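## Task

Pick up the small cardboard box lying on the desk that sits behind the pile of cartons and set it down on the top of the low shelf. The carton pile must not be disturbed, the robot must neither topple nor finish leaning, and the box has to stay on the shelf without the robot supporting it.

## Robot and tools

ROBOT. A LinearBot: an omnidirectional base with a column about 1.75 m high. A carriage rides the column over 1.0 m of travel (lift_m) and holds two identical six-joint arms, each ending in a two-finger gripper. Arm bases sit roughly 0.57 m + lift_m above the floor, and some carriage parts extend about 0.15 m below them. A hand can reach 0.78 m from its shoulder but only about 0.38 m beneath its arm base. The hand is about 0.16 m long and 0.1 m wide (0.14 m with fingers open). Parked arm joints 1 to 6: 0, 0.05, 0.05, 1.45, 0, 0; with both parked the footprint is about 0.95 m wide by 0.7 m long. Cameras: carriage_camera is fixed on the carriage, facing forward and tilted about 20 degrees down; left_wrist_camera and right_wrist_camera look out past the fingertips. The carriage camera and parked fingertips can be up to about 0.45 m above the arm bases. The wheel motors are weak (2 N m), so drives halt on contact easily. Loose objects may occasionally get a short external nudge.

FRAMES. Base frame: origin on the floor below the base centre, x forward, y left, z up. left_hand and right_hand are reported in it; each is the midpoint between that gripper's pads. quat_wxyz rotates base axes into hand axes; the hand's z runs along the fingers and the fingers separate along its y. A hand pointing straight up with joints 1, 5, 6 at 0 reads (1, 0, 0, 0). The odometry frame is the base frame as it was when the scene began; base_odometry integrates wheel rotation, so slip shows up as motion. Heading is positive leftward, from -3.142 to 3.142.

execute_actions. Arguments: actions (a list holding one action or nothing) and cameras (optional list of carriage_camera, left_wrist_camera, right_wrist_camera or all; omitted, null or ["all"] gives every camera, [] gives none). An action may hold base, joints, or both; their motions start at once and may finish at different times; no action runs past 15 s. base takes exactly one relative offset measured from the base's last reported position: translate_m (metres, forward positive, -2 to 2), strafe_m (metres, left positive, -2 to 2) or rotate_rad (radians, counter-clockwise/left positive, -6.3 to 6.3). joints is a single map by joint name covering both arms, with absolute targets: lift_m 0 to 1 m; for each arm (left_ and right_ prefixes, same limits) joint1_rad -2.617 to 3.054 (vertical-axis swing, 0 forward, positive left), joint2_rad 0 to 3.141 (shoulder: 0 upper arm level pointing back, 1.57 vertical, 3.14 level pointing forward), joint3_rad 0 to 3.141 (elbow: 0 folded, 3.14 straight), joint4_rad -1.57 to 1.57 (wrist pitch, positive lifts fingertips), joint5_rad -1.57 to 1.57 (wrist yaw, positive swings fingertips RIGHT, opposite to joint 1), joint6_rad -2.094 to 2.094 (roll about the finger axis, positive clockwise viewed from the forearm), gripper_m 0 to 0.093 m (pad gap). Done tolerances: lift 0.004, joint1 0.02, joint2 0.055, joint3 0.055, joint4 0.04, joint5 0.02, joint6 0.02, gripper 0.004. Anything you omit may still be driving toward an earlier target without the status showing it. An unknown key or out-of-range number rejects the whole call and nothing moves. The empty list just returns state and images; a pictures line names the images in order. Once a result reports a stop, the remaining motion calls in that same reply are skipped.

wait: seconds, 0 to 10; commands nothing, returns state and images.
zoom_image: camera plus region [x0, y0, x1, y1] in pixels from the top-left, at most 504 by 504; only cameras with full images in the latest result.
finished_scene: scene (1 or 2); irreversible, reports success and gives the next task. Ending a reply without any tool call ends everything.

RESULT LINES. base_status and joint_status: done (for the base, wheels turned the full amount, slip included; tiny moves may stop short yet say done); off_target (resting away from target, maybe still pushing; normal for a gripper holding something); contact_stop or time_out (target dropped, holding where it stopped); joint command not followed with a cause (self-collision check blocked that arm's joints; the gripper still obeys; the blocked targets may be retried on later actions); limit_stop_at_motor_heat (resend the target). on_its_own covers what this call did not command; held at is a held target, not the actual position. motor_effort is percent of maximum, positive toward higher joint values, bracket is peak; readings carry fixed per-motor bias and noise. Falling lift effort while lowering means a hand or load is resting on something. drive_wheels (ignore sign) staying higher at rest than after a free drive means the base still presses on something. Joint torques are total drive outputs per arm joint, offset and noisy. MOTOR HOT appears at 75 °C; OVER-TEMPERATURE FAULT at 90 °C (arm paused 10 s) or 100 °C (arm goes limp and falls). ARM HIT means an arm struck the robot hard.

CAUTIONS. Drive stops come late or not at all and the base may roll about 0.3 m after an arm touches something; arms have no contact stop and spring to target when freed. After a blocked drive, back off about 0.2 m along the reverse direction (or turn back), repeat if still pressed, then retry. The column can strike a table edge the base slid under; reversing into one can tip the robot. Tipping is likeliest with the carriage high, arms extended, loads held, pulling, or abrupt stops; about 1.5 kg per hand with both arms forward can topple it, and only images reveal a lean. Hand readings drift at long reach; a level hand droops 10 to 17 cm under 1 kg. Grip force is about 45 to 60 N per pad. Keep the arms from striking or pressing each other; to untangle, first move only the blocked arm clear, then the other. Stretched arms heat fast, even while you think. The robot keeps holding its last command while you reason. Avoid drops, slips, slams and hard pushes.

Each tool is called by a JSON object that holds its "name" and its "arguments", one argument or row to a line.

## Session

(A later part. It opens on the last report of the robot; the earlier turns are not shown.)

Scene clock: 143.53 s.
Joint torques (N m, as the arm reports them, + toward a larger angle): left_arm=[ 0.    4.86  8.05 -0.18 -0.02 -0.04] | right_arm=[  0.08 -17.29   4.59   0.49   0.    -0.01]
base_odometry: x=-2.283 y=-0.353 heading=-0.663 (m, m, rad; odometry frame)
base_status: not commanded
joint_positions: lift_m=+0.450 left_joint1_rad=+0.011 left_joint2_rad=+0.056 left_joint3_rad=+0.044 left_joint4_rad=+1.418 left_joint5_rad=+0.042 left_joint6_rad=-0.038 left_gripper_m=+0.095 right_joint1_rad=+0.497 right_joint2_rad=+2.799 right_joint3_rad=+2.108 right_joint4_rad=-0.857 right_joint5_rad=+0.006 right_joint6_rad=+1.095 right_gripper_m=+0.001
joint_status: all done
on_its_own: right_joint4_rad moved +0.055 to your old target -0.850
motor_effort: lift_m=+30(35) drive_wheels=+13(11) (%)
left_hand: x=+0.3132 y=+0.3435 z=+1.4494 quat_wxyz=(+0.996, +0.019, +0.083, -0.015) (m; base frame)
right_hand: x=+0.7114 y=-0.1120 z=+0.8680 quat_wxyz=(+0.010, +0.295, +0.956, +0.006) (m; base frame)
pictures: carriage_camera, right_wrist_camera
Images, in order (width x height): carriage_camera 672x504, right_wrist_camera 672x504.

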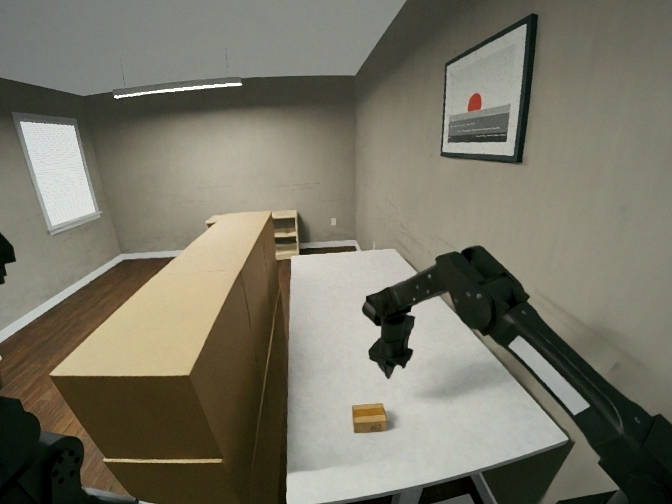

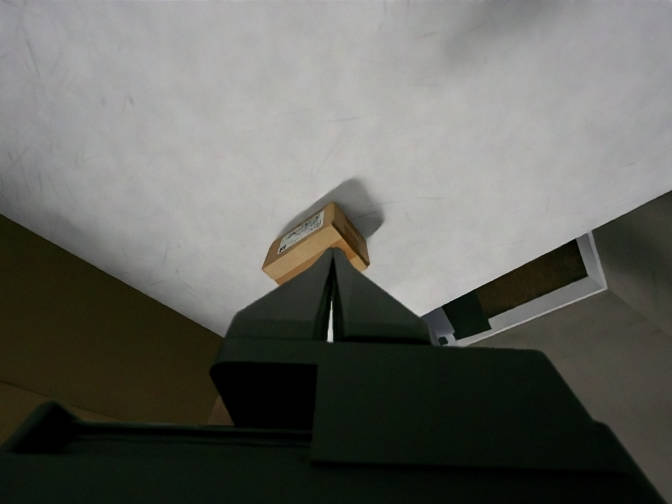

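{"name": "execute_actions", "arguments": {
  "actions": [
    {"base":{"translate_m":-0.07},"joints":{"right_gripper_m":0.093,"right_joint6_rad":-1.07}}
  ],
  "cameras": []
}}

{"name": "execute_actions", "arguments": {
  "actions": [
    {"base":{"strafe_m":0.05}}
  ],
  "cameras": ["carriage_camera","right_wrist_camera"]
}}

Scene clock: 147.90 s.
Joint torques (N m, as the arm reports them, + toward a larger angle): left_arm=[ 0.03  4.88  8.04 -0.2  -0.02 -0.04] | right_arm=[  0.07 -17.24   4.55   0.45  -0.11  -0.13]
base_odometry: x=-2.338 y=-0.309 heading=-0.663 (m, m, rad; odometry frame)
base_status: done
joint_positions: lift_m=+0.450 left_joint1_rad=+0.011 left_joint2_rad=+0.056 left_joint3_rad=+0.044 left_joint4_rad=+1.418 left_joint5_rad=+0.042 left_joint6_rad=-0.038 left_gripper_m=+0.095 right_joint1_rad=+0.497 right_joint2_rad=+2.799 right_joint3_rad=+2.108 right_joint4_rad=-0.854 right_joint5_rad=+0.005 right_joint6_rad=-1.062 right_gripper_m=+0.093
joint_status: all done
motor_effort: lift_m=+30(30) drive_wheels=-5(46) (%)
left_hand: x=+0.3132 y=+0.3435 z=+1.4494 quat_wxyz=(+0.996, +0.019, +0.083, -0.015) (m; base frame)
right_hand: x=+0.7120 y=-0.1115 z=+0.8680 quat_wxyz=(+0.012, -0.703, +0.711, -0.006) (m; base frame)
pictures: none
No camera images: the call's "cameras" was empty. Leave "cameras" out to get every camera's image.

Scene clock: 149.20 s.
Joint torques (N m, as the arm reports them, + toward a larger angle): left_arm=[ 0.08  4.9   8.14 -0.18 -0.02 -0.05] | right_arm=[ -0.2  -17.03   4.53   0.44  -0.14  -0.15]
base_odometry: x=-2.308 y=-0.270 heading=-0.662 (m, m, rad; odometry frame)
base_status: done
joint_positions: lift_m=+0.450 left_joint1_rad=+0.011 left_joint2_rad=+0.056 left_joint3_rad=+0.044 left_joint4_rad=+1.418 left_joint5_rad=+0.042 left_joint6_rad=-0.038 left_gripper_m=+0.095 right_joint1_rad=+0.499 right_joint2_rad=+2.799 right_joint3_rad=+2.108 right_joint4_rad=-0.854 right_joint5_rad=+0.004 right_joint6_rad=-1.062 right_gripper_m=+0.093
joint_status: not commanded
motor_effort: lift_m=+30(30) drive_wheels=-7(34) (%)
left_hand: x=+0.3132 y=+0.3435 z=+1.4494 quat_wxyz=(+0.996, +0.019, +0.083, -0.015) (m; base frame)
right_hand: x=+0.7114 y=-0.1106 z=+0.8680 quat_wxyz=(+0.012, -0.703, +0.711, -0.005) (m; base frame)
pictures: carriage_camera, right_wrist_camera
Images, in order (width x height): carriage_camera 672x504, right_wrist_camera 672x504.

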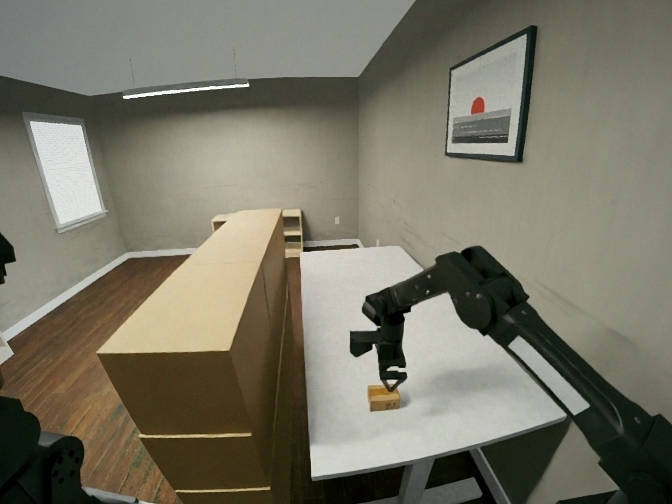

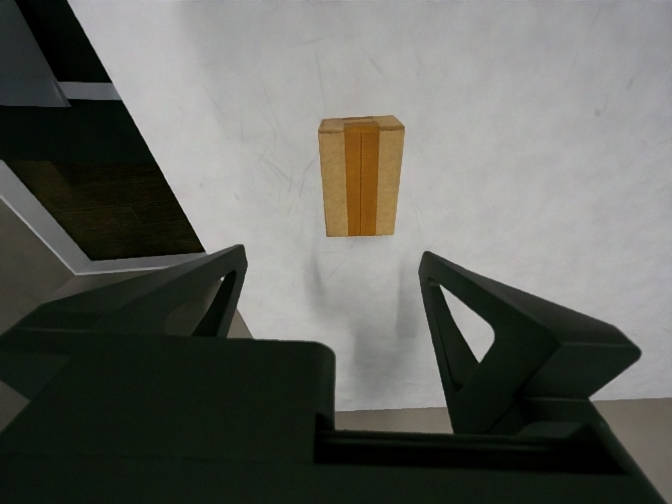

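{"name": "execute_actions", "arguments": {
  "actions": [
    {"joints":{"lift_m":0.265}}
  ],
  "cameras": ["right_wrist_camera"]
}}

Scene clock: 151.40 s.
Joint torques (N m, as the arm reports them, + toward a larger angle): left_arm=[ 0.03  4.92  8.15 -0.19 -0.03 -0.05] | right_arm=[-0.06 -8.67  3.09  0.78 -0.25 -0.04]
base_odometry: x=-2.308 y=-0.270 heading=-0.662 (m, m, rad; odometry frame)
base_status: not commanded
joint_positions: lift_m=+0.265 left_joint1_rad=+0.011 left_joint2_rad=+0.056 left_joint3_rad=+0.044 left_joint4_rad=+1.418 left_joint5_rad=+0.042 left_joint6_rad=-0.038 left_gripper_m=+0.095 right_joint1_rad=+0.497 right_joint2_rad=+2.701 right_joint3_rad=+2.139 right_joint4_rad=-0.858 right_joint5_rad=+0.014 right_joint6_rad=-1.068 right_gripper_m=+0.093
joint_status: all done
motor_effort: lift_m=+27(29) drive_wheels=-6(6) (%)
left_hand: x=+0.3132 y=+0.3435 z=+1.2646 quat_wxyz=(+0.996, +0.019, +0.083, -0.015) (m; base frame)
right_hand: x=+0.7419 y=-0.0974 z=+0.7400 quat_wxyz=(+0.070, -0.703, +0.707, -0.028) (m; base frame)
pictures: right_wrist_camera
Images, in order (width x height): right_wrist_camera 672x504.

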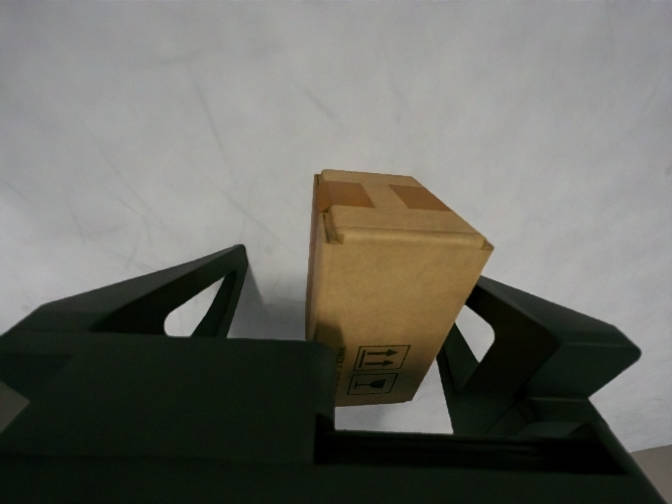

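Box between fingers. Close.

{"name": "execute_actions", "arguments": {
  "actions": [
    {"joints":{"right_gripper_m":0.0}}
  ],
  "cameras": []
}}

{"name": "execute_actions", "arguments": {
  "actions": [
    {"joints":{"lift_m":0.45}}
  ],
  "cameras": ["carriage_camera","right_wrist_camera"]
}}

Scene clock: 153.13 s.
Joint torques (N m, as the arm reports them, + toward a larger angle): left_arm=[ 0.04  4.89  8.04 -0.19 -0.01 -0.04] | right_arm=[ 0.04 -9.07  3.04  0.96  0.02 -0.06]
base_odometry: x=-2.308 y=-0.270 heading=-0.662 (m, m, rad; odometry frame)
base_status: not commanded
joint_positions: lift_m=+0.265 left_joint1_rad=+0.011 left_joint2_rad=+0.056 left_joint3_rad=+0.044 left_joint4_rad=+1.418 left_joint5_rad=+0.042 left_joint6_rad=-0.038 left_gripper_m=+0.095 right_joint1_rad=+0.497 right_joint2_rad=+2.705 right_joint3_rad=+2.139 right_joint4_rad=-0.884 right_joint5_rad=-0.011 right_joint6_rad=-1.069 right_gripper_m=+0.051
joint_status: right_gripper_m off_target (ended at +0.051, target +0.000)
motor_effort: lift_m=+27(27) drive_wheels=-5(7) (%)
left_hand: x=+0.3132 y=+0.3435 z=+1.2646 quat_wxyz=(+0.996, +0.019, +0.083, -0.015) (m; base frame)
right_hand: x=+0.7334 y=-0.0970 z=+0.7373 quat_wxyz=(+0.059, -0.704, +0.707, -0.012) (m; base frame)
pictures: none
No camera images: the call's "cameras" was empty. Leave "cameras" out to get every camera's image.

Scene clock: 154.40 s.
Joint torques (N m, as the arm reports them, + toward a larger angle): left_arm=[-0.03  4.88  8.1  -0.2  -0.03 -0.05] | right_arm=[  0.07 -17.7    4.76   0.4   -0.04  -0.06]
base_odometry: x=-2.308 y=-0.270 heading=-0.662 (m, m, rad; odometry frame)
base_status: not commanded
joint_positions: lift_m=+0.450 left_joint1_rad=+0.011 left_joint2_rad=+0.056 left_joint3_rad=+0.044 left_joint4_rad=+1.418 left_joint5_rad=+0.042 left_joint6_rad=-0.038 left_gripper_m=+0.095 right_joint1_rad=+0.497 right_joint2_rad=+2.805 right_joint3_rad=+2.105 right_joint4_rad=-0.847 right_joint5_rad=-0.004 right_joint6_rad=-1.069 right_gripper_m=+0.051
joint_status: all done
motor_effort: lift_m=+30(36) drive_wheels=-2(4) (%)
left_hand: x=+0.3132 y=+0.3435 z=+1.4494 quat_wxyz=(+0.996, +0.019, +0.083, -0.015) (m; base frame)
right_hand: x=+0.7107 y=-0.1107 z=+0.8648 quat_wxyz=(+0.012, -0.705, +0.709, -0.001) (m; base frame)
pictures: carriage_camera, right_wrist_camera
Images, in order (width x height): carriage_camera 672x504, right_wrist_camera 672x504.

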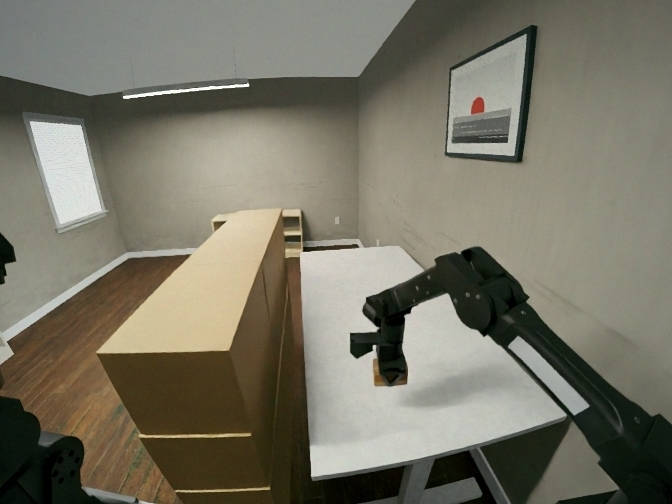

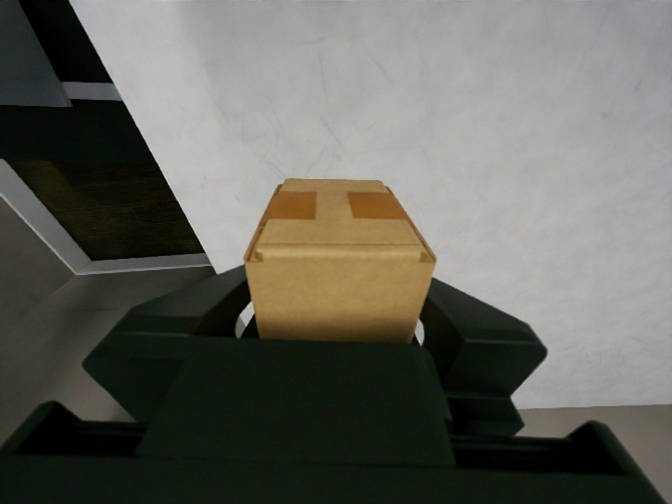

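{"name": "execute_actions", "arguments": {
  "actions": [
    {"base":{"translate_m":-0.15},"joints":{"right_joint1_rad":0.0,"right_joint2_rad":1.6,"right_joint3_rad":1.3,"right_joint4_rad":-1.27}}
  ],
  "cameras": []
}}

{"name": "execute_actions", "arguments": {
  "actions": [
    {"base":{"rotate_rad":-1.57}}
  ],
  "cameras": []
}}

{"name": "execute_actions", "arguments": {
  "actions": [
    {"base":{"translate_m":-1.1}}
  ],
  "cameras": []
}}

{"name": "execute_actions", "arguments": {
  "actions": [
    {"base":{"rotate_rad":1.9}}
  ],
  "cameras": ["carriage_camera"]
}}

Scene clock: 158.57 s.
Joint torques (N m, as the arm reports them, + toward a larger angle): left_arm=[ 0.03  4.86  8.15 -0.2  -0.02 -0.04] | right_arm=[ 0.5  -8.35  4.71  0.36 -0.13 -0.06]
base_odometry: x=-2.426 y=-0.177 heading=-0.662 (m, m, rad; odometry frame)
base_status: done
joint_positions: lift_m=+0.450 left_joint1_rad=+0.011 left_joint2_rad=+0.056 left_joint3_rad=+0.044 left_joint4_rad=+1.417 left_joint5_rad=+0.042 left_joint6_rad=-0.038 left_gripper_m=+0.095 right_joint1_rad=-0.010 right_joint2_rad=+1.605 right_joint3_rad=+1.315 right_joint4_rad=-1.266 right_joint5_rad=+0.006 right_joint6_rad=-1.069 right_gripper_m=+0.051
joint_status: all done
motor_effort: lift_m=+30(30) drive_wheels=-5(41) (%)
left_hand: x=+0.3133 y=+0.3435 z=+1.4494 quat_wxyz=(+0.996, +0.019, +0.083, -0.015) (m; base frame)
right_hand: x=+0.5550 y=-0.3540 z=+1.1407 quat_wxyz=(+0.005, -0.505, +0.863, -0.007) (m; base frame)
pictures: none
No camera images: the call's "cameras" was empty. Leave "cameras" out to get every camera's image.

Scene clock: 161.87 s.
Joint torques (N m, as the arm reports them, + toward a larger angle): left_arm=[ 0.    4.91  8.01 -0.21 -0.03 -0.05] | right_arm=[ 0.14 -8.27  4.96  0.37 -0.1  -0.06]
base_odometry: x=-2.424 y=-0.178 heading=-2.204 (m, m, rad; odometry frame)
base_status: rotate_rad contact_stop (by the wheels' count: -1.542 of -1.570)
joint_positions: lift_m=+0.450 left_joint1_rad=+0.012 left_joint2_rad=+0.056 left_joint3_rad=+0.044 left_joint4_rad=+1.419 left_joint5_rad=+0.043 left_joint6_rad=-0.038 left_gripper_m=+0.095 right_joint1_rad=-0.005 right_joint2_rad=+1.604 right_joint3_rad=+1.313 right_joint4_rad=-1.269 right_joint5_rad=+0.003 right_joint6_rad=-1.069 right_gripper_m=+0.051
joint_status: not commanded
motor_effort: lift_m=+31(31) drive_wheels=+24(116) (%)
left_hand: x=+0.3128 y=+0.3432 z=+1.4494 quat_wxyz=(+0.996, +0.019, +0.082, -0.015) (m; base frame)
right_hand: x=+0.5538 y=-0.3522 z=+1.1406 quat_wxyz=(+0.004, -0.507, +0.862, -0.004) (m; base frame)
pictures: none
No camera images: the call's "cameras" was empty. Leave "cameras" out to get every camera's image.

not run: a stop came earlier in this reply.

not run: a stop came earlier in this reply.

The turn was stopped by contact; turn back a little and look before driving on.

{"name": "execute_actions", "arguments": {
  "actions": [
    {"base":{"rotate_rad":0.2}}
  ],
  "cameras": ["carriage_camera"]
}}

Scene clock: 163.83 s.
Joint torques (N m, as the arm reports them, + toward a larger angle): left_arm=[-0.06  4.91  8.08 -0.2  -0.04 -0.03] | right_arm=[ 0.11 -8.3   4.55  0.46 -0.05 -0.07]
base_odometry: x=-2.424 y=-0.177 heading=-2.007 (m, m, rad; odometry frame)
base_status: done
joint_positions: lift_m=+0.450 left_joint1_rad=+0.012 left_joint2_rad=+0.056 left_joint3_rad=+0.044 left_joint4_rad=+1.419 left_joint5_rad=+0.043 left_joint6_rad=-0.038 left_gripper_m=+0.095 right_joint1_rad=-0.005 right_joint2_rad=+1.604 right_joint3_rad=+1.313 right_joint4_rad=-1.269 right_joint5_rad=+0.002 right_joint6_rad=-1.069 right_gripper_m=+0.051
joint_status: not commanded
motor_effort: lift_m=+31(30) drive_wheels=-28(55) (%)
left_hand: x=+0.3128 y=+0.3432 z=+1.4494 quat_wxyz=(+0.996, +0.019, +0.082, -0.015) (m; base frame)
right_hand: x=+0.5538 y=-0.3520 z=+1.1406 quat_wxyz=(+0.004, -0.507, +0.862, -0.004) (m; base frame)
pictures: carriage_camera
Images, in order (width x height): carriage_camera 672x504.

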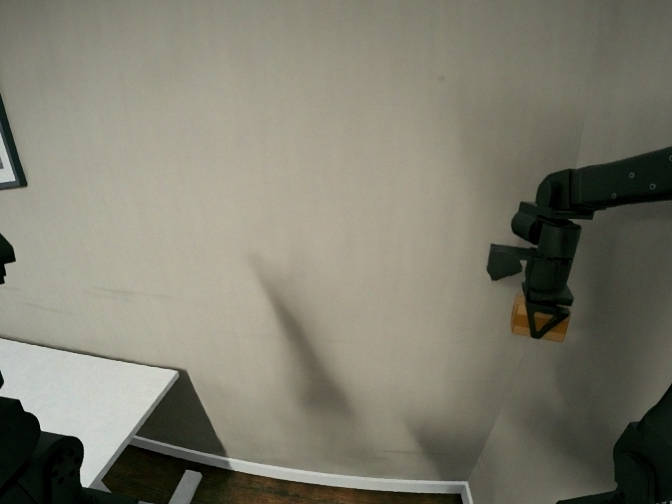

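{"name": "execute_actions", "arguments": {
  "actions": [
    {"base":{"translate_m":-0.3},"joints":{"right_joint2_rad":1.2,"right_joint3_rad":0.6,"right_joint4_rad":-1.0}}
  ],
  "cameras": ["carriage_camera"]
}}

Scene clock: 167.63 s.
Joint torques (N m, as the arm reports them, + toward a larger angle): left_arm=[ 0.    4.86  8.04 -0.18 -0.04 -0.03] | right_arm=[ 0.11 -4.73  4.62  0.3  -0.09 -0.07]
base_odometry: x=-2.297 y=+0.094 heading=-2.008 (m, m, rad; odometry frame)
base_status: done
joint_positions: lift_m=+0.450 left_joint1_rad=+0.012 left_joint2_rad=+0.056 left_joint3_rad=+0.044 left_joint4_rad=+1.416 left_joint5_rad=+0.043 left_joint6_rad=-0.038 left_gripper_m=+0.095 right_joint1_rad=-0.004 right_joint2_rad=+1.218 right_joint3_rad=+0.607 right_joint4_rad=-1.000 right_joint5_rad=+0.002 right_joint6_rad=-1.069 right_gripper_m=+0.051
joint_status: all done
motor_effort: lift_m=+31(31) drive_wheels=-15(53) (%)
left_hand: x=+0.3136 y=+0.3433 z=+1.4493 quat_wxyz=(+0.996, +0.019, +0.084, -0.015) (m; base frame)
right_hand: x=+0.4246 y=-0.3512 z=+1.0460 quat_wxyz=(-0.018, -0.507, +0.862, +0.009) (m; base frame)
pictures: carriage_camera
Images, in order (width x height): carriage_camera 672x504.

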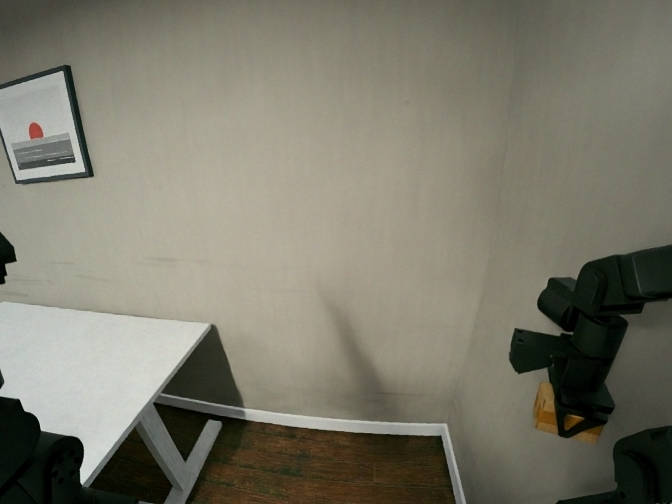

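{"name": "execute_actions", "arguments": {
  "actions": [
    {"base":{"translate_m":-0.75}}
  ],
  "cameras": []
}}

{"name": "execute_actions", "arguments": {
  "actions": [
    {"base":{"rotate_rad":1.7}}
  ],
  "cameras": ["carriage_camera"]
}}

Scene clock: 172.20 s.
Joint torques (N m, as the arm reports them, + toward a larger angle): left_arm=[-0.01  4.97  7.77 -0.25 -0.03 -0.05] | right_arm=[ 0.25 -4.42  4.7   0.35 -0.1  -0.07]
base_odometry: x=-1.987 y=+0.753 heading=-2.004 (m, m, rad; odometry frame)
base_status: translate_m contact_stop (by the wheels' count: -0.728 of -0.750)
joint_positions: lift_m=+0.450 left_joint1_rad=+0.012 left_joint2_rad=+0.056 left_joint3_rad=+0.046 left_joint4_rad=+1.422 left_joint5_rad=+0.044 left_joint6_rad=-0.038 left_gripper_m=+0.095 right_joint1_rad=-0.005 right_joint2_rad=+1.213 right_joint3_rad=+0.607 right_joint4_rad=-0.999 right_joint5_rad=+0.003 right_joint6_rad=-1.069 right_gripper_m=+0.051
joint_status: not commanded
motor_effort: lift_m=+30(31) drive_wheels=+19(116) (%)
left_hand: x=+0.3116 y=+0.3432 z=+1.4502 quat_wxyz=(+0.996, +0.020, +0.080, -0.015) (m; base frame)
right_hand: x=+0.4254 y=-0.3513 z=+1.0468 quat_wxyz=(-0.015, -0.507, +0.862, +0.007) (m; base frame)
pictures: none
No camera images: the call's "cameras" was empty. Leave "cameras" out to get every camera's image.

not run: a stop came earlier in this reply.

Backed into something. Move forward and look.

{"name": "execute_actions", "arguments": {
  "actions": [
    {"base":{"translate_m":0.2}}
  ],
  "cameras": []
}}

{"name": "execute_actions", "arguments": {
  "actions": [
    {"base":{"rotate_rad":1.5}}
  ],
  "cameras": ["carriage_camera"]
}}

Scene clock: 175.63 s.
Joint torques (N m, as the arm reports them, + toward a larger angle): left_arm=[-0.02  4.93  7.81 -0.23 -0.03 -0.05] | right_arm=[ 0.14 -4.2   4.69  0.31 -0.09 -0.07]
base_odometry: x=-2.071 y=+0.571 heading=-2.004 (m, m, rad; odometry frame)
base_status: done
joint_positions: lift_m=+0.450 left_joint1_rad=+0.012 left_joint2_rad=+0.056 left_joint3_rad=+0.046 left_joint4_rad=+1.421 left_joint5_rad=+0.044 left_joint6_rad=-0.038 left_gripper_m=+0.095 right_joint1_rad=-0.005 right_joint2_rad=+1.213 right_joint3_rad=+0.607 right_joint4_rad=-1.000 right_joint5_rad=+0.002 right_joint6_rad=-1.069 right_gripper_m=+0.051
joint_status: not commanded
motor_effort: lift_m=+30(31) drive_wheels=+12(73) (%)
left_hand: x=+0.3117 y=+0.3432 z=+1.4502 quat_wxyz=(+0.996, +0.020, +0.080, -0.015) (m; base frame)
right_hand: x=+0.4252 y=-0.3512 z=+1.0467 quat_wxyz=(-0.015, -0.507, +0.862, +0.008) (m; base frame)
pictures: none
No camera images: the call's "cameras" was empty. Leave "cameras" out to get every camera's image.

Scene clock: 178.67 s.
Joint torques (N m, as the arm reports them, + toward a larger angle): left_arm=[-0.02  4.92  7.84 -0.23 -0.04 -0.04] | right_arm=[ 0.16 -4.26  4.62  0.31 -0.1  -0.06]
base_odometry: x=-2.071 y=+0.571 heading=-0.506 (m, m, rad; odometry frame)
base_status: done
joint_positions: lift_m=+0.450 left_joint1_rad=+0.012 left_joint2_rad=+0.056 left_joint3_rad=+0.046 left_joint4_rad=+1.420 left_joint5_rad=+0.043 left_joint6_rad=-0.038 left_gripper_m=+0.095 right_joint1_rad=-0.005 right_joint2_rad=+1.213 right_joint3_rad=+0.607 right_joint4_rad=-0.999 right_joint5_rad=+0.002 right_joint6_rad=-1.069 right_gripper_m=+0.051
joint_status: not commanded
motor_effort: lift_m=+30(30) drive_wheels=+23(52) (%)
left_hand: x=+0.3118 y=+0.3432 z=+1.4502 quat_wxyz=(+0.996, +0.020, +0.081, -0.015) (m; base frame)
right_hand: x=+0.4254 y=-0.3512 z=+1.0467 quat_wxyz=(-0.015, -0.507, +0.862, +0.008) (m; base frame)
pictures: carriage_camera
Images, in order (width x height): carriage_camera 672x504.

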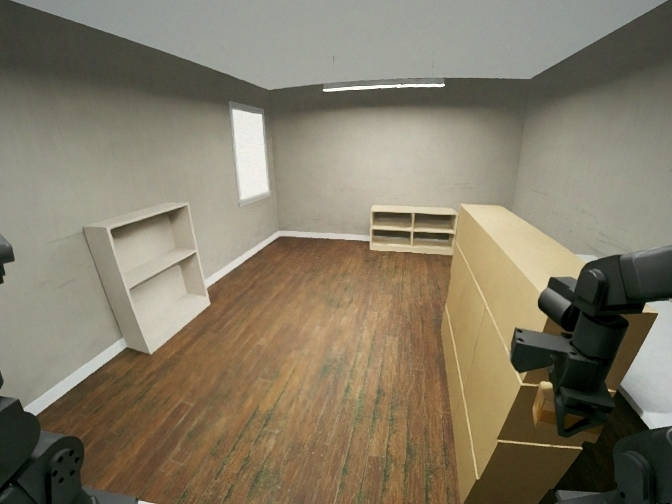

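{"name": "execute_actions", "arguments": {
  "actions": [
    {"base":{"strafe_m":0.35}}
  ],
  "cameras": []
}}

{"name": "execute_actions", "arguments": {
  "actions": [
    {"base":{"translate_m":2.0}}
  ],
  "cameras": []
}}

{"name": "execute_actions", "arguments": {
  "actions": [
    {"base":{"translate_m":0.8}}
  ],
  "cameras": ["carriage_camera"]
}}

Scene clock: 183.07 s.
Joint torques (N m, as the arm reports them, + toward a larger angle): left_arm=[-0.03  4.93  7.84 -0.22 -0.02 -0.04] | right_arm=[ 0.17 -4.21  4.83  0.34 -0.09 -0.06]
base_odometry: x=-1.902 y=+0.878 heading=-0.504 (m, m, rad; odometry frame)
base_status: done
joint_positions: lift_m=+0.450 left_joint1_rad=+0.012 left_joint2_rad=+0.056 left_joint3_rad=+0.046 left_joint4_rad=+1.420 left_joint5_rad=+0.043 left_joint6_rad=-0.038 left_gripper_m=+0.095 right_joint1_rad=-0.005 right_joint2_rad=+1.213 right_joint3_rad=+0.607 right_joint4_rad=-0.999 right_joint5_rad=+0.002 right_joint6_rad=-1.069 right_gripper_m=+0.051
joint_status: not commanded
motor_effort: lift_m=+30(30) drive_wheels=-11(50) (%)
left_hand: x=+0.3118 y=+0.3432 z=+1.4502 quat_wxyz=(+0.996, +0.020, +0.081, -0.015) (m; base frame)
right_hand: x=+0.4254 y=-0.3512 z=+1.0467 quat_wxyz=(-0.015, -0.507, +0.862, +0.008) (m; base frame)
pictures: none
No camera images: the call's "cameras" was empty. Leave "cameras" out to get every camera's image.

Scene clock: 189.47 s.
Joint torques (N m, as the arm reports them, + toward a larger angle): left_arm=[-0.01  4.95  7.85 -0.26 -0.05 -0.06] | right_arm=[ 0.14 -4.11  4.81  0.3  -0.08 -0.07]
base_odometry: x=-0.149 y=-0.085 heading=-0.503 (m, m, rad; odometry frame)
base_status: done
joint_positions: lift_m=+0.450 left_joint1_rad=+0.012 left_joint2_rad=+0.056 left_joint3_rad=+0.046 left_joint4_rad=+1.423 left_joint5_rad=+0.043 left_joint6_rad=-0.038 left_gripper_m=+0.095 right_joint1_rad=-0.005 right_joint2_rad=+1.212 right_joint3_rad=+0.607 right_joint4_rad=-0.999 right_joint5_rad=+0.001 right_joint6_rad=-1.069 right_gripper_m=+0.051
joint_status: not commanded
motor_effort: lift_m=+31(30) drive_wheels=-11(44) (%)
left_hand: x=+0.3113 y=+0.3432 z=+1.4502 quat_wxyz=(+0.997, +0.020, +0.079, -0.015) (m; base frame)
right_hand: x=+0.4254 y=-0.3511 z=+1.0469 quat_wxyz=(-0.014, -0.507, +0.862, +0.008) (m; base frame)
pictures: none
No camera images: the call's "cameras" was empty. Leave "cameras" out to get every camera's image.

Scene clock: 193.47 s.
Joint torques (N m, as the arm reports them, + toward a larger angle): left_arm=[ 0.    4.97  7.83 -0.26 -0.04 -0.04] | right_arm=[ 0.13 -4.09  4.7   0.29 -0.09 -0.07]
base_odometry: x=+0.552 y=-0.470 heading=-0.502 (m, m, rad; odometry frame)
base_status: done
joint_positions: lift_m=+0.450 left_joint1_rad=+0.012 left_joint2_rad=+0.056 left_joint3_rad=+0.046 left_joint4_rad=+1.423 left_joint5_rad=+0.043 left_joint6_rad=-0.038 left_gripper_m=+0.095 right_joint1_rad=-0.005 right_joint2_rad=+1.212 right_joint3_rad=+0.607 right_joint4_rad=-0.999 right_joint5_rad=+0.001 right_joint6_rad=-1.069 right_gripper_m=+0.051
joint_status: not commanded
motor_effort: lift_m=+30(30) drive_wheels=-7(43) (%)
left_hand: x=+0.3112 y=+0.3432 z=+1.4503 quat_wxyz=(+0.997, +0.020, +0.079, -0.015) (m; base frame)
right_hand: x=+0.4254 y=-0.3511 z=+1.0469 quat_wxyz=(-0.014, -0.507, +0.862, +0.008) (m; base frame)
pictures: carriage_camera
Images, in order (width x height): carriage_camera 672x504.

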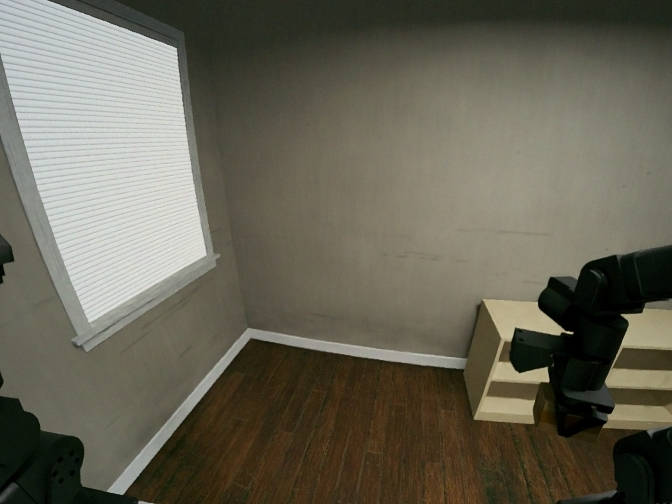

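{"name": "execute_actions", "arguments": {
  "actions": [
    {"base":{"strafe_m":-1.1}}
  ],
  "cameras": ["carriage_camera"]
}}

Scene clock: 198.97 s.
Joint torques (N m, as the arm reports them, + toward a larger angle): left_arm=[ 0.01  4.96  7.81 -0.26 -0.04 -0.04] | right_arm=[ 0.16 -4.15  4.83  0.32 -0.08 -0.07]
base_odometry: x=+0.023 y=-1.435 heading=-0.502 (m, m, rad; odometry frame)
base_status: done
joint_positions: lift_m=+0.450 left_joint1_rad=+0.012 left_joint2_rad=+0.056 left_joint3_rad=+0.046 left_joint4_rad=+1.423 left_joint5_rad=+0.043 left_joint6_rad=-0.038 left_gripper_m=+0.095 right_joint1_rad=-0.005 right_joint2_rad=+1.212 right_joint3_rad=+0.607 right_joint4_rad=-0.999 right_joint5_rad=+0.001 right_joint6_rad=-1.069 right_gripper_m=+0.051
joint_status: not commanded
motor_effort: lift_m=+30(31) drive_wheels=-4(37) (%)
left_hand: x=+0.3112 y=+0.3432 z=+1.4503 quat_wxyz=(+0.997, +0.020, +0.079, -0.015) (m; base frame)
right_hand: x=+0.4254 y=-0.3511 z=+1.0469 quat_wxyz=(-0.014, -0.507, +0.862, +0.008) (m; base frame)
pictures: carriage_camera
Images, in order (width x height): carriage_camera 672x504.

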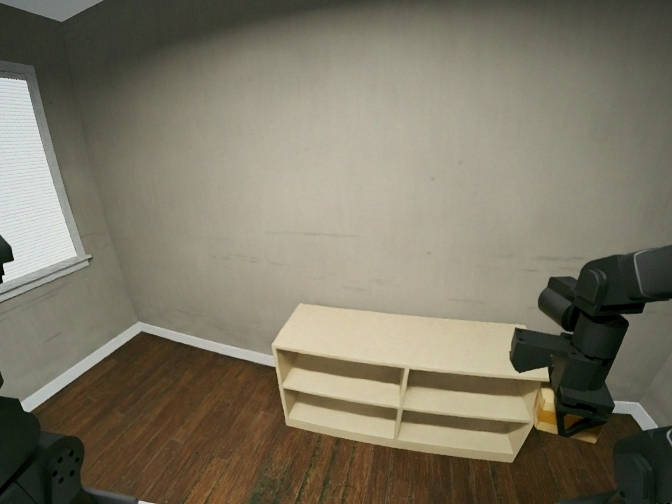

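{"name": "execute_actions", "arguments": {
  "actions": [
    {"base":{"translate_m":0.72},"joints":{"lift_m":0.0,"right_joint2_rad":1.9,"right_joint3_rad":1.6,"right_joint4_rad":-1.27}}
  ],
  "cameras": ["carriage_camera"]
}}

Scene clock: 204.73 s.
Joint torques (N m, as the arm reports them, + toward a larger angle): left_arm=[ 0.01  4.69  7.23 -0.16 -0.03 -0.05] | right_arm=[ -0.4  -10.86   6.71   0.47  -0.08  -0.09]
base_odometry: x=+0.609 y=-1.757 heading=-0.502 (m, m, rad; odometry frame)
base_status: translate_m contact_stop (by the wheels' count: +0.669 of +0.720)
joint_positions: lift_m=+0.003 left_joint1_rad=+0.012 left_joint2_rad=+0.058 left_joint3_rad=+0.051 left_joint4_rad=+1.417 left_joint5_rad=+0.043 left_joint6_rad=-0.038 left_gripper_m=+0.095 right_joint1_rad=+0.002 right_joint2_rad=+1.898 right_joint3_rad=+1.581 right_joint4_rad=-1.283 right_joint5_rad=+0.000 right_joint6_rad=-1.068 right_gripper_m=+0.051
joint_status: all done
joint sent to its limit — the command would take lift_m past its lower limit, so that joint was sent only as far as its limit.
motor_effort: lift_m=+30(30) drive_wheels=+0(116) (%)
left_hand: x=+0.3116 y=+0.3433 z=+1.0042 quat_wxyz=(+0.996, +0.019, +0.080, -0.015) (m; base frame)
right_hand: x=+0.6196 y=-0.3495 z=+0.6729 quat_wxyz=(-0.013, -0.510, +0.860, +0.007) (m; base frame)
pictures: carriage_camera
Images, in order (width x height): carriage_camera 672x504.

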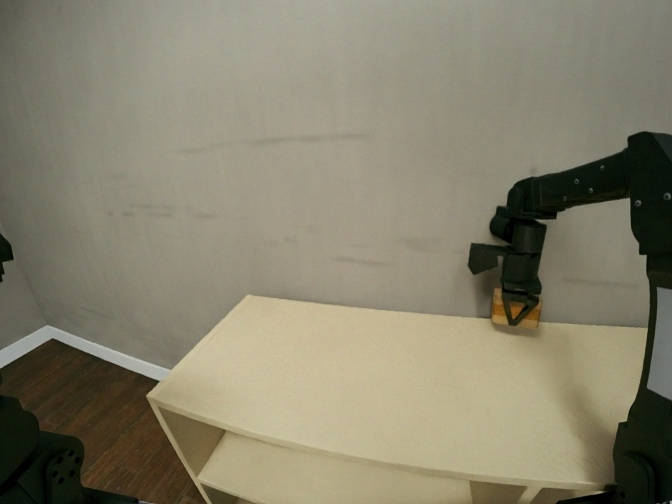

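{"name": "execute_actions", "arguments": {
  "actions": [
    {"base":{"translate_m":-0.2}}
  ],
  "cameras": ["carriage_camera"]
}}

Scene clock: 207.70 s.
Joint torques (N m, as the arm reports them, + toward a larger angle): left_arm=[-0.02  4.73  7.36 -0.21 -0.04 -0.03] | right_arm=[ -0.36 -10.84   6.63   0.41  -0.08  -0.07]
base_odometry: x=+0.434 y=-1.661 heading=-0.503 (m, m, rad; odometry frame)
base_status: done
joint_positions: lift_m=+0.003 left_joint1_rad=+0.012 left_joint2_rad=+0.058 left_joint3_rad=+0.051 left_joint4_rad=+1.417 left_joint5_rad=+0.042 left_joint6_rad=-0.038 left_gripper_m=+0.095 right_joint1_rad=+0.002 right_joint2_rad=+1.898 right_joint3_rad=+1.581 right_joint4_rad=-1.278 right_joint5_rad=+0.000 right_joint6_rad=-1.068 right_gripper_m=+0.051
joint_status: not commanded
motor_effort: lift_m=+30(30) drive_wheels=-8(46) (%)
left_hand: x=+0.3116 y=+0.3434 z=+1.0042 quat_wxyz=(+0.996, +0.019, +0.080, -0.015) (m; base frame)
right_hand: x=+0.6209 y=-0.3495 z=+0.6729 quat_wxyz=(-0.010, -0.510, +0.860, +0.006) (m; base frame)
pictures: carriage_camera
Images, in order (width x height): carriage_camera 672x504.

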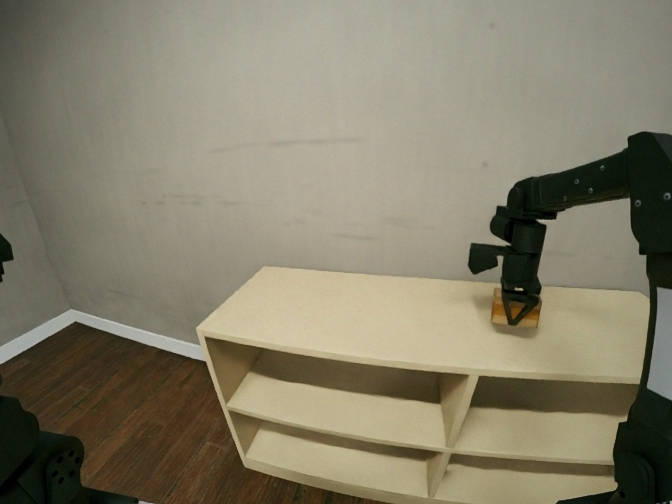

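{"name": "execute_actions", "arguments": {
  "actions": [
    {"joints":{"right_joint2_rad":1.85,"right_joint4_rad":-1.22}}
  ],
  "cameras": ["carriage_camera","right_wrist_camera"]
}}

Scene clock: 209.63 s.
Joint torques (N m, as the arm reports them, + toward a larger angle): left_arm=[ 0.01  4.78  7.29 -0.19 -0.02 -0.04] | right_arm=[ -0.37 -11.9    6.84   0.6   -0.08  -0.07]
base_odometry: x=+0.434 y=-1.661 heading=-0.503 (m, m, rad; odometry frame)
base_status: not commanded
joint_positions: lift_m=+0.003 left_joint1_rad=+0.012 left_joint2_rad=+0.058 left_joint3_rad=+0.051 left_joint4_rad=+1.417 left_joint5_rad=+0.042 left_joint6_rad=-0.038 left_gripper_m=+0.095 right_joint1_rad=+0.002 right_joint2_rad=+1.863 right_joint3_rad=+1.581 right_joint4_rad=-1.231 right_joint5_rad=+0.000 right_joint6_rad=-1.068 right_gripper_m=+0.051
joint_status: all done
motor_effort: lift_m=+30(30) drive_wheels=+5(5) (%)
left_hand: x=+0.3116 y=+0.3434 z=+1.0042 quat_wxyz=(+0.996, +0.019, +0.080, -0.015) (m; base frame)
right_hand: x=+0.6328 y=-0.3495 z=+0.6847 quat_wxyz=(+0.025, -0.510, +0.860, -0.015) (m; base frame)
pictures: carriage_camera, right_wrist_camera
Images, in order (width x height): carriage_camera 672x504, right_wrist_camera 672x504.

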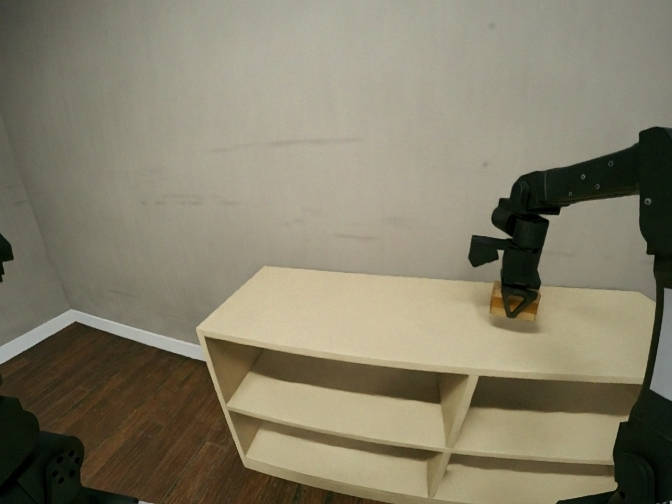

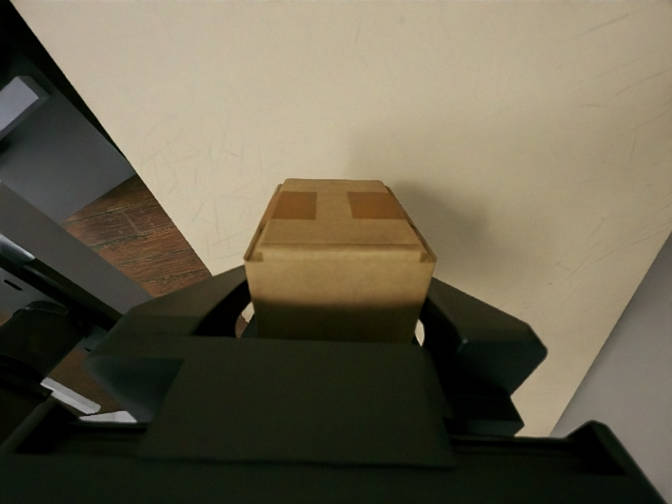

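{"name": "execute_actions", "arguments": {
  "actions": [
    {"joints":{"right_joint2_rad":2.0,"right_joint3_rad":1.2,"right_joint4_rad":-0.77}}
  ],
  "cameras": ["carriage_camera"]
}}

Scene clock: 211.77 s.
Joint torques (N m, as the arm reports them, + toward a larger angle): left_arm=[-0.02  4.75  7.24 -0.21 -0.02 -0.04] | right_arm=[-0.25  1.43 -2.3   1.87 -0.02 -0.06]
base_odometry: x=+0.434 y=-1.661 heading=-0.502 (m, m, rad; odometry frame)
base_status: not commanded
joint_positions: lift_m=+0.003 left_joint1_rad=+0.012 left_joint2_rad=+0.058 left_joint3_rad=+0.051 left_joint4_rad=+1.418 left_joint5_rad=+0.042 left_joint6_rad=-0.038 left_gripper_m=+0.095 right_joint1_rad=+0.000 right_joint2_rad=+1.863 right_joint3_rad=+1.326 right_joint4_rad=-0.887 right_joint5_rad=-0.002 right_joint6_rad=-1.068 right_gripper_m=+0.050
joint_status: right_joint2_rad off_target (ended at +1.863, target +2.000); right_joint3_rad off_target (ended at +1.326, target +1.200); right_joint4_rad off_target (ended at -0.887, target -0.770)
motor_effort: lift_m=+25(30) drive_wheels=+11(14) (%)
left_hand: x=+0.3115 y=+0.3434 z=+1.0046 quat_wxyz=(+0.996, +0.019, +0.080, -0.015) (m; base frame)
right_hand: x=+0.6438 y=-0.3498 z=+0.6243 quat_wxyz=(+0.064, -0.508, +0.858, -0.037) (m; base frame)
pictures: carriage_camera
Images, in order (width x height): carriage_camera 672x504.

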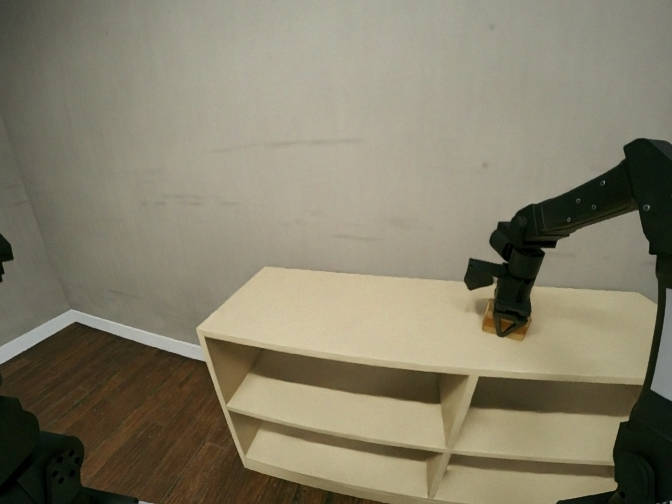

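Resting on the shelf. Release and lift away.

{"name": "execute_actions", "arguments": {
  "actions": [
    {"joints":{"right_gripper_m":0.093,"right_joint2_rad":1.86,"right_joint3_rad":1.33,"right_joint4_rad":-0.89}}
  ],
  "cameras": []
}}

{"name": "execute_actions", "arguments": {
  "actions": [
    {"joints":{"lift_m":0.3}}
  ],
  "cameras": ["carriage_camera"]
}}

Scene clock: 213.80 s.
Joint torques (N m, as the arm reports them, + toward a larger angle): left_arm=[-0.04  4.74  7.28 -0.21 -0.02 -0.04] | right_arm=[-0.26 -9.52  5.12  0.73 -0.13 -0.05]
base_odometry: x=+0.434 y=-1.661 heading=-0.502 (m, m, rad; odometry frame)
base_status: not commanded
joint_positions: lift_m=+0.003 left_joint1_rad=+0.012 left_joint2_rad=+0.058 left_joint3_rad=+0.051 left_joint4_rad=+1.418 left_joint5_rad=+0.042 left_joint6_rad=-0.038 left_gripper_m=+0.095 right_joint1_rad=+0.000 right_joint2_rad=+1.848 right_joint3_rad=+1.339 right_joint4_rad=-0.891 right_joint5_rad=-0.001 right_joint6_rad=-1.068 right_gripper_m=+0.093
joint_status: all done
motor_effort: lift_m=+27(27) drive_wheels=+10(12) (%)
left_hand: x=+0.3115 y=+0.3434 z=+1.0044 quat_wxyz=(+0.996, +0.019, +0.080, -0.015) (m; base frame)
right_hand: x=+0.6477 y=-0.3499 z=+0.6328 quat_wxyz=(+0.074, -0.507, +0.858, -0.043) (m; base frame)
pictures: none
No camera images: the call's "cameras" was empty. Leave "cameras" out to get every camera's image.

Scene clock: 215.53 s.
Joint torques (N m, as the arm reports them, + toward a larger angle): left_arm=[-0.02  4.83  7.27 -0.18 -0.02 -0.04] | right_arm=[ -0.23 -10.84   5.05   0.69  -0.07  -0.07]
base_odometry: x=+0.434 y=-1.661 heading=-0.502 (m, m, rad; odometry frame)
base_status: not commanded
joint_positions: lift_m=+0.300 left_joint1_rad=+0.012 left_joint2_rad=+0.058 left_joint3_rad=+0.051 left_joint4_rad=+1.418 left_joint5_rad=+0.042 left_joint6_rad=-0.038 left_gripper_m=+0.095 right_joint1_rad=+0.000 right_joint2_rad=+1.862 right_joint3_rad=+1.339 right_joint4_rad=-0.891 right_joint5_rad=-0.001 right_joint6_rad=-1.068 right_gripper_m=+0.093
joint_status: all done
motor_effort: lift_m=+31(37) drive_wheels=+9(8) (%)
left_hand: x=+0.3115 y=+0.3435 z=+1.3015 quat_wxyz=(+0.996, +0.019, +0.080, -0.015) (m; base frame)
right_hand: x=+0.6468 y=-0.3499 z=+0.9249 quat_wxyz=(+0.068, -0.508, +0.858, -0.039) (m; base frame)
pictures: carriage_camera
Images, in order (width x height): carriage_camera 672x504.

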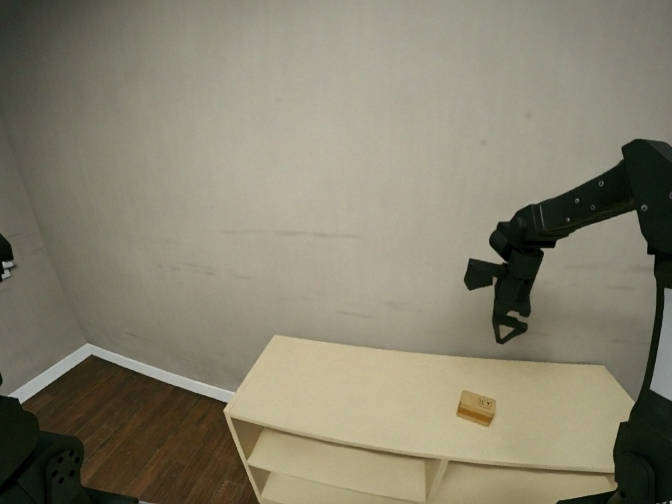

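{"name": "finished_scene", "arguments": {
  "scene": 1
}}

The scene is finished: the task was done.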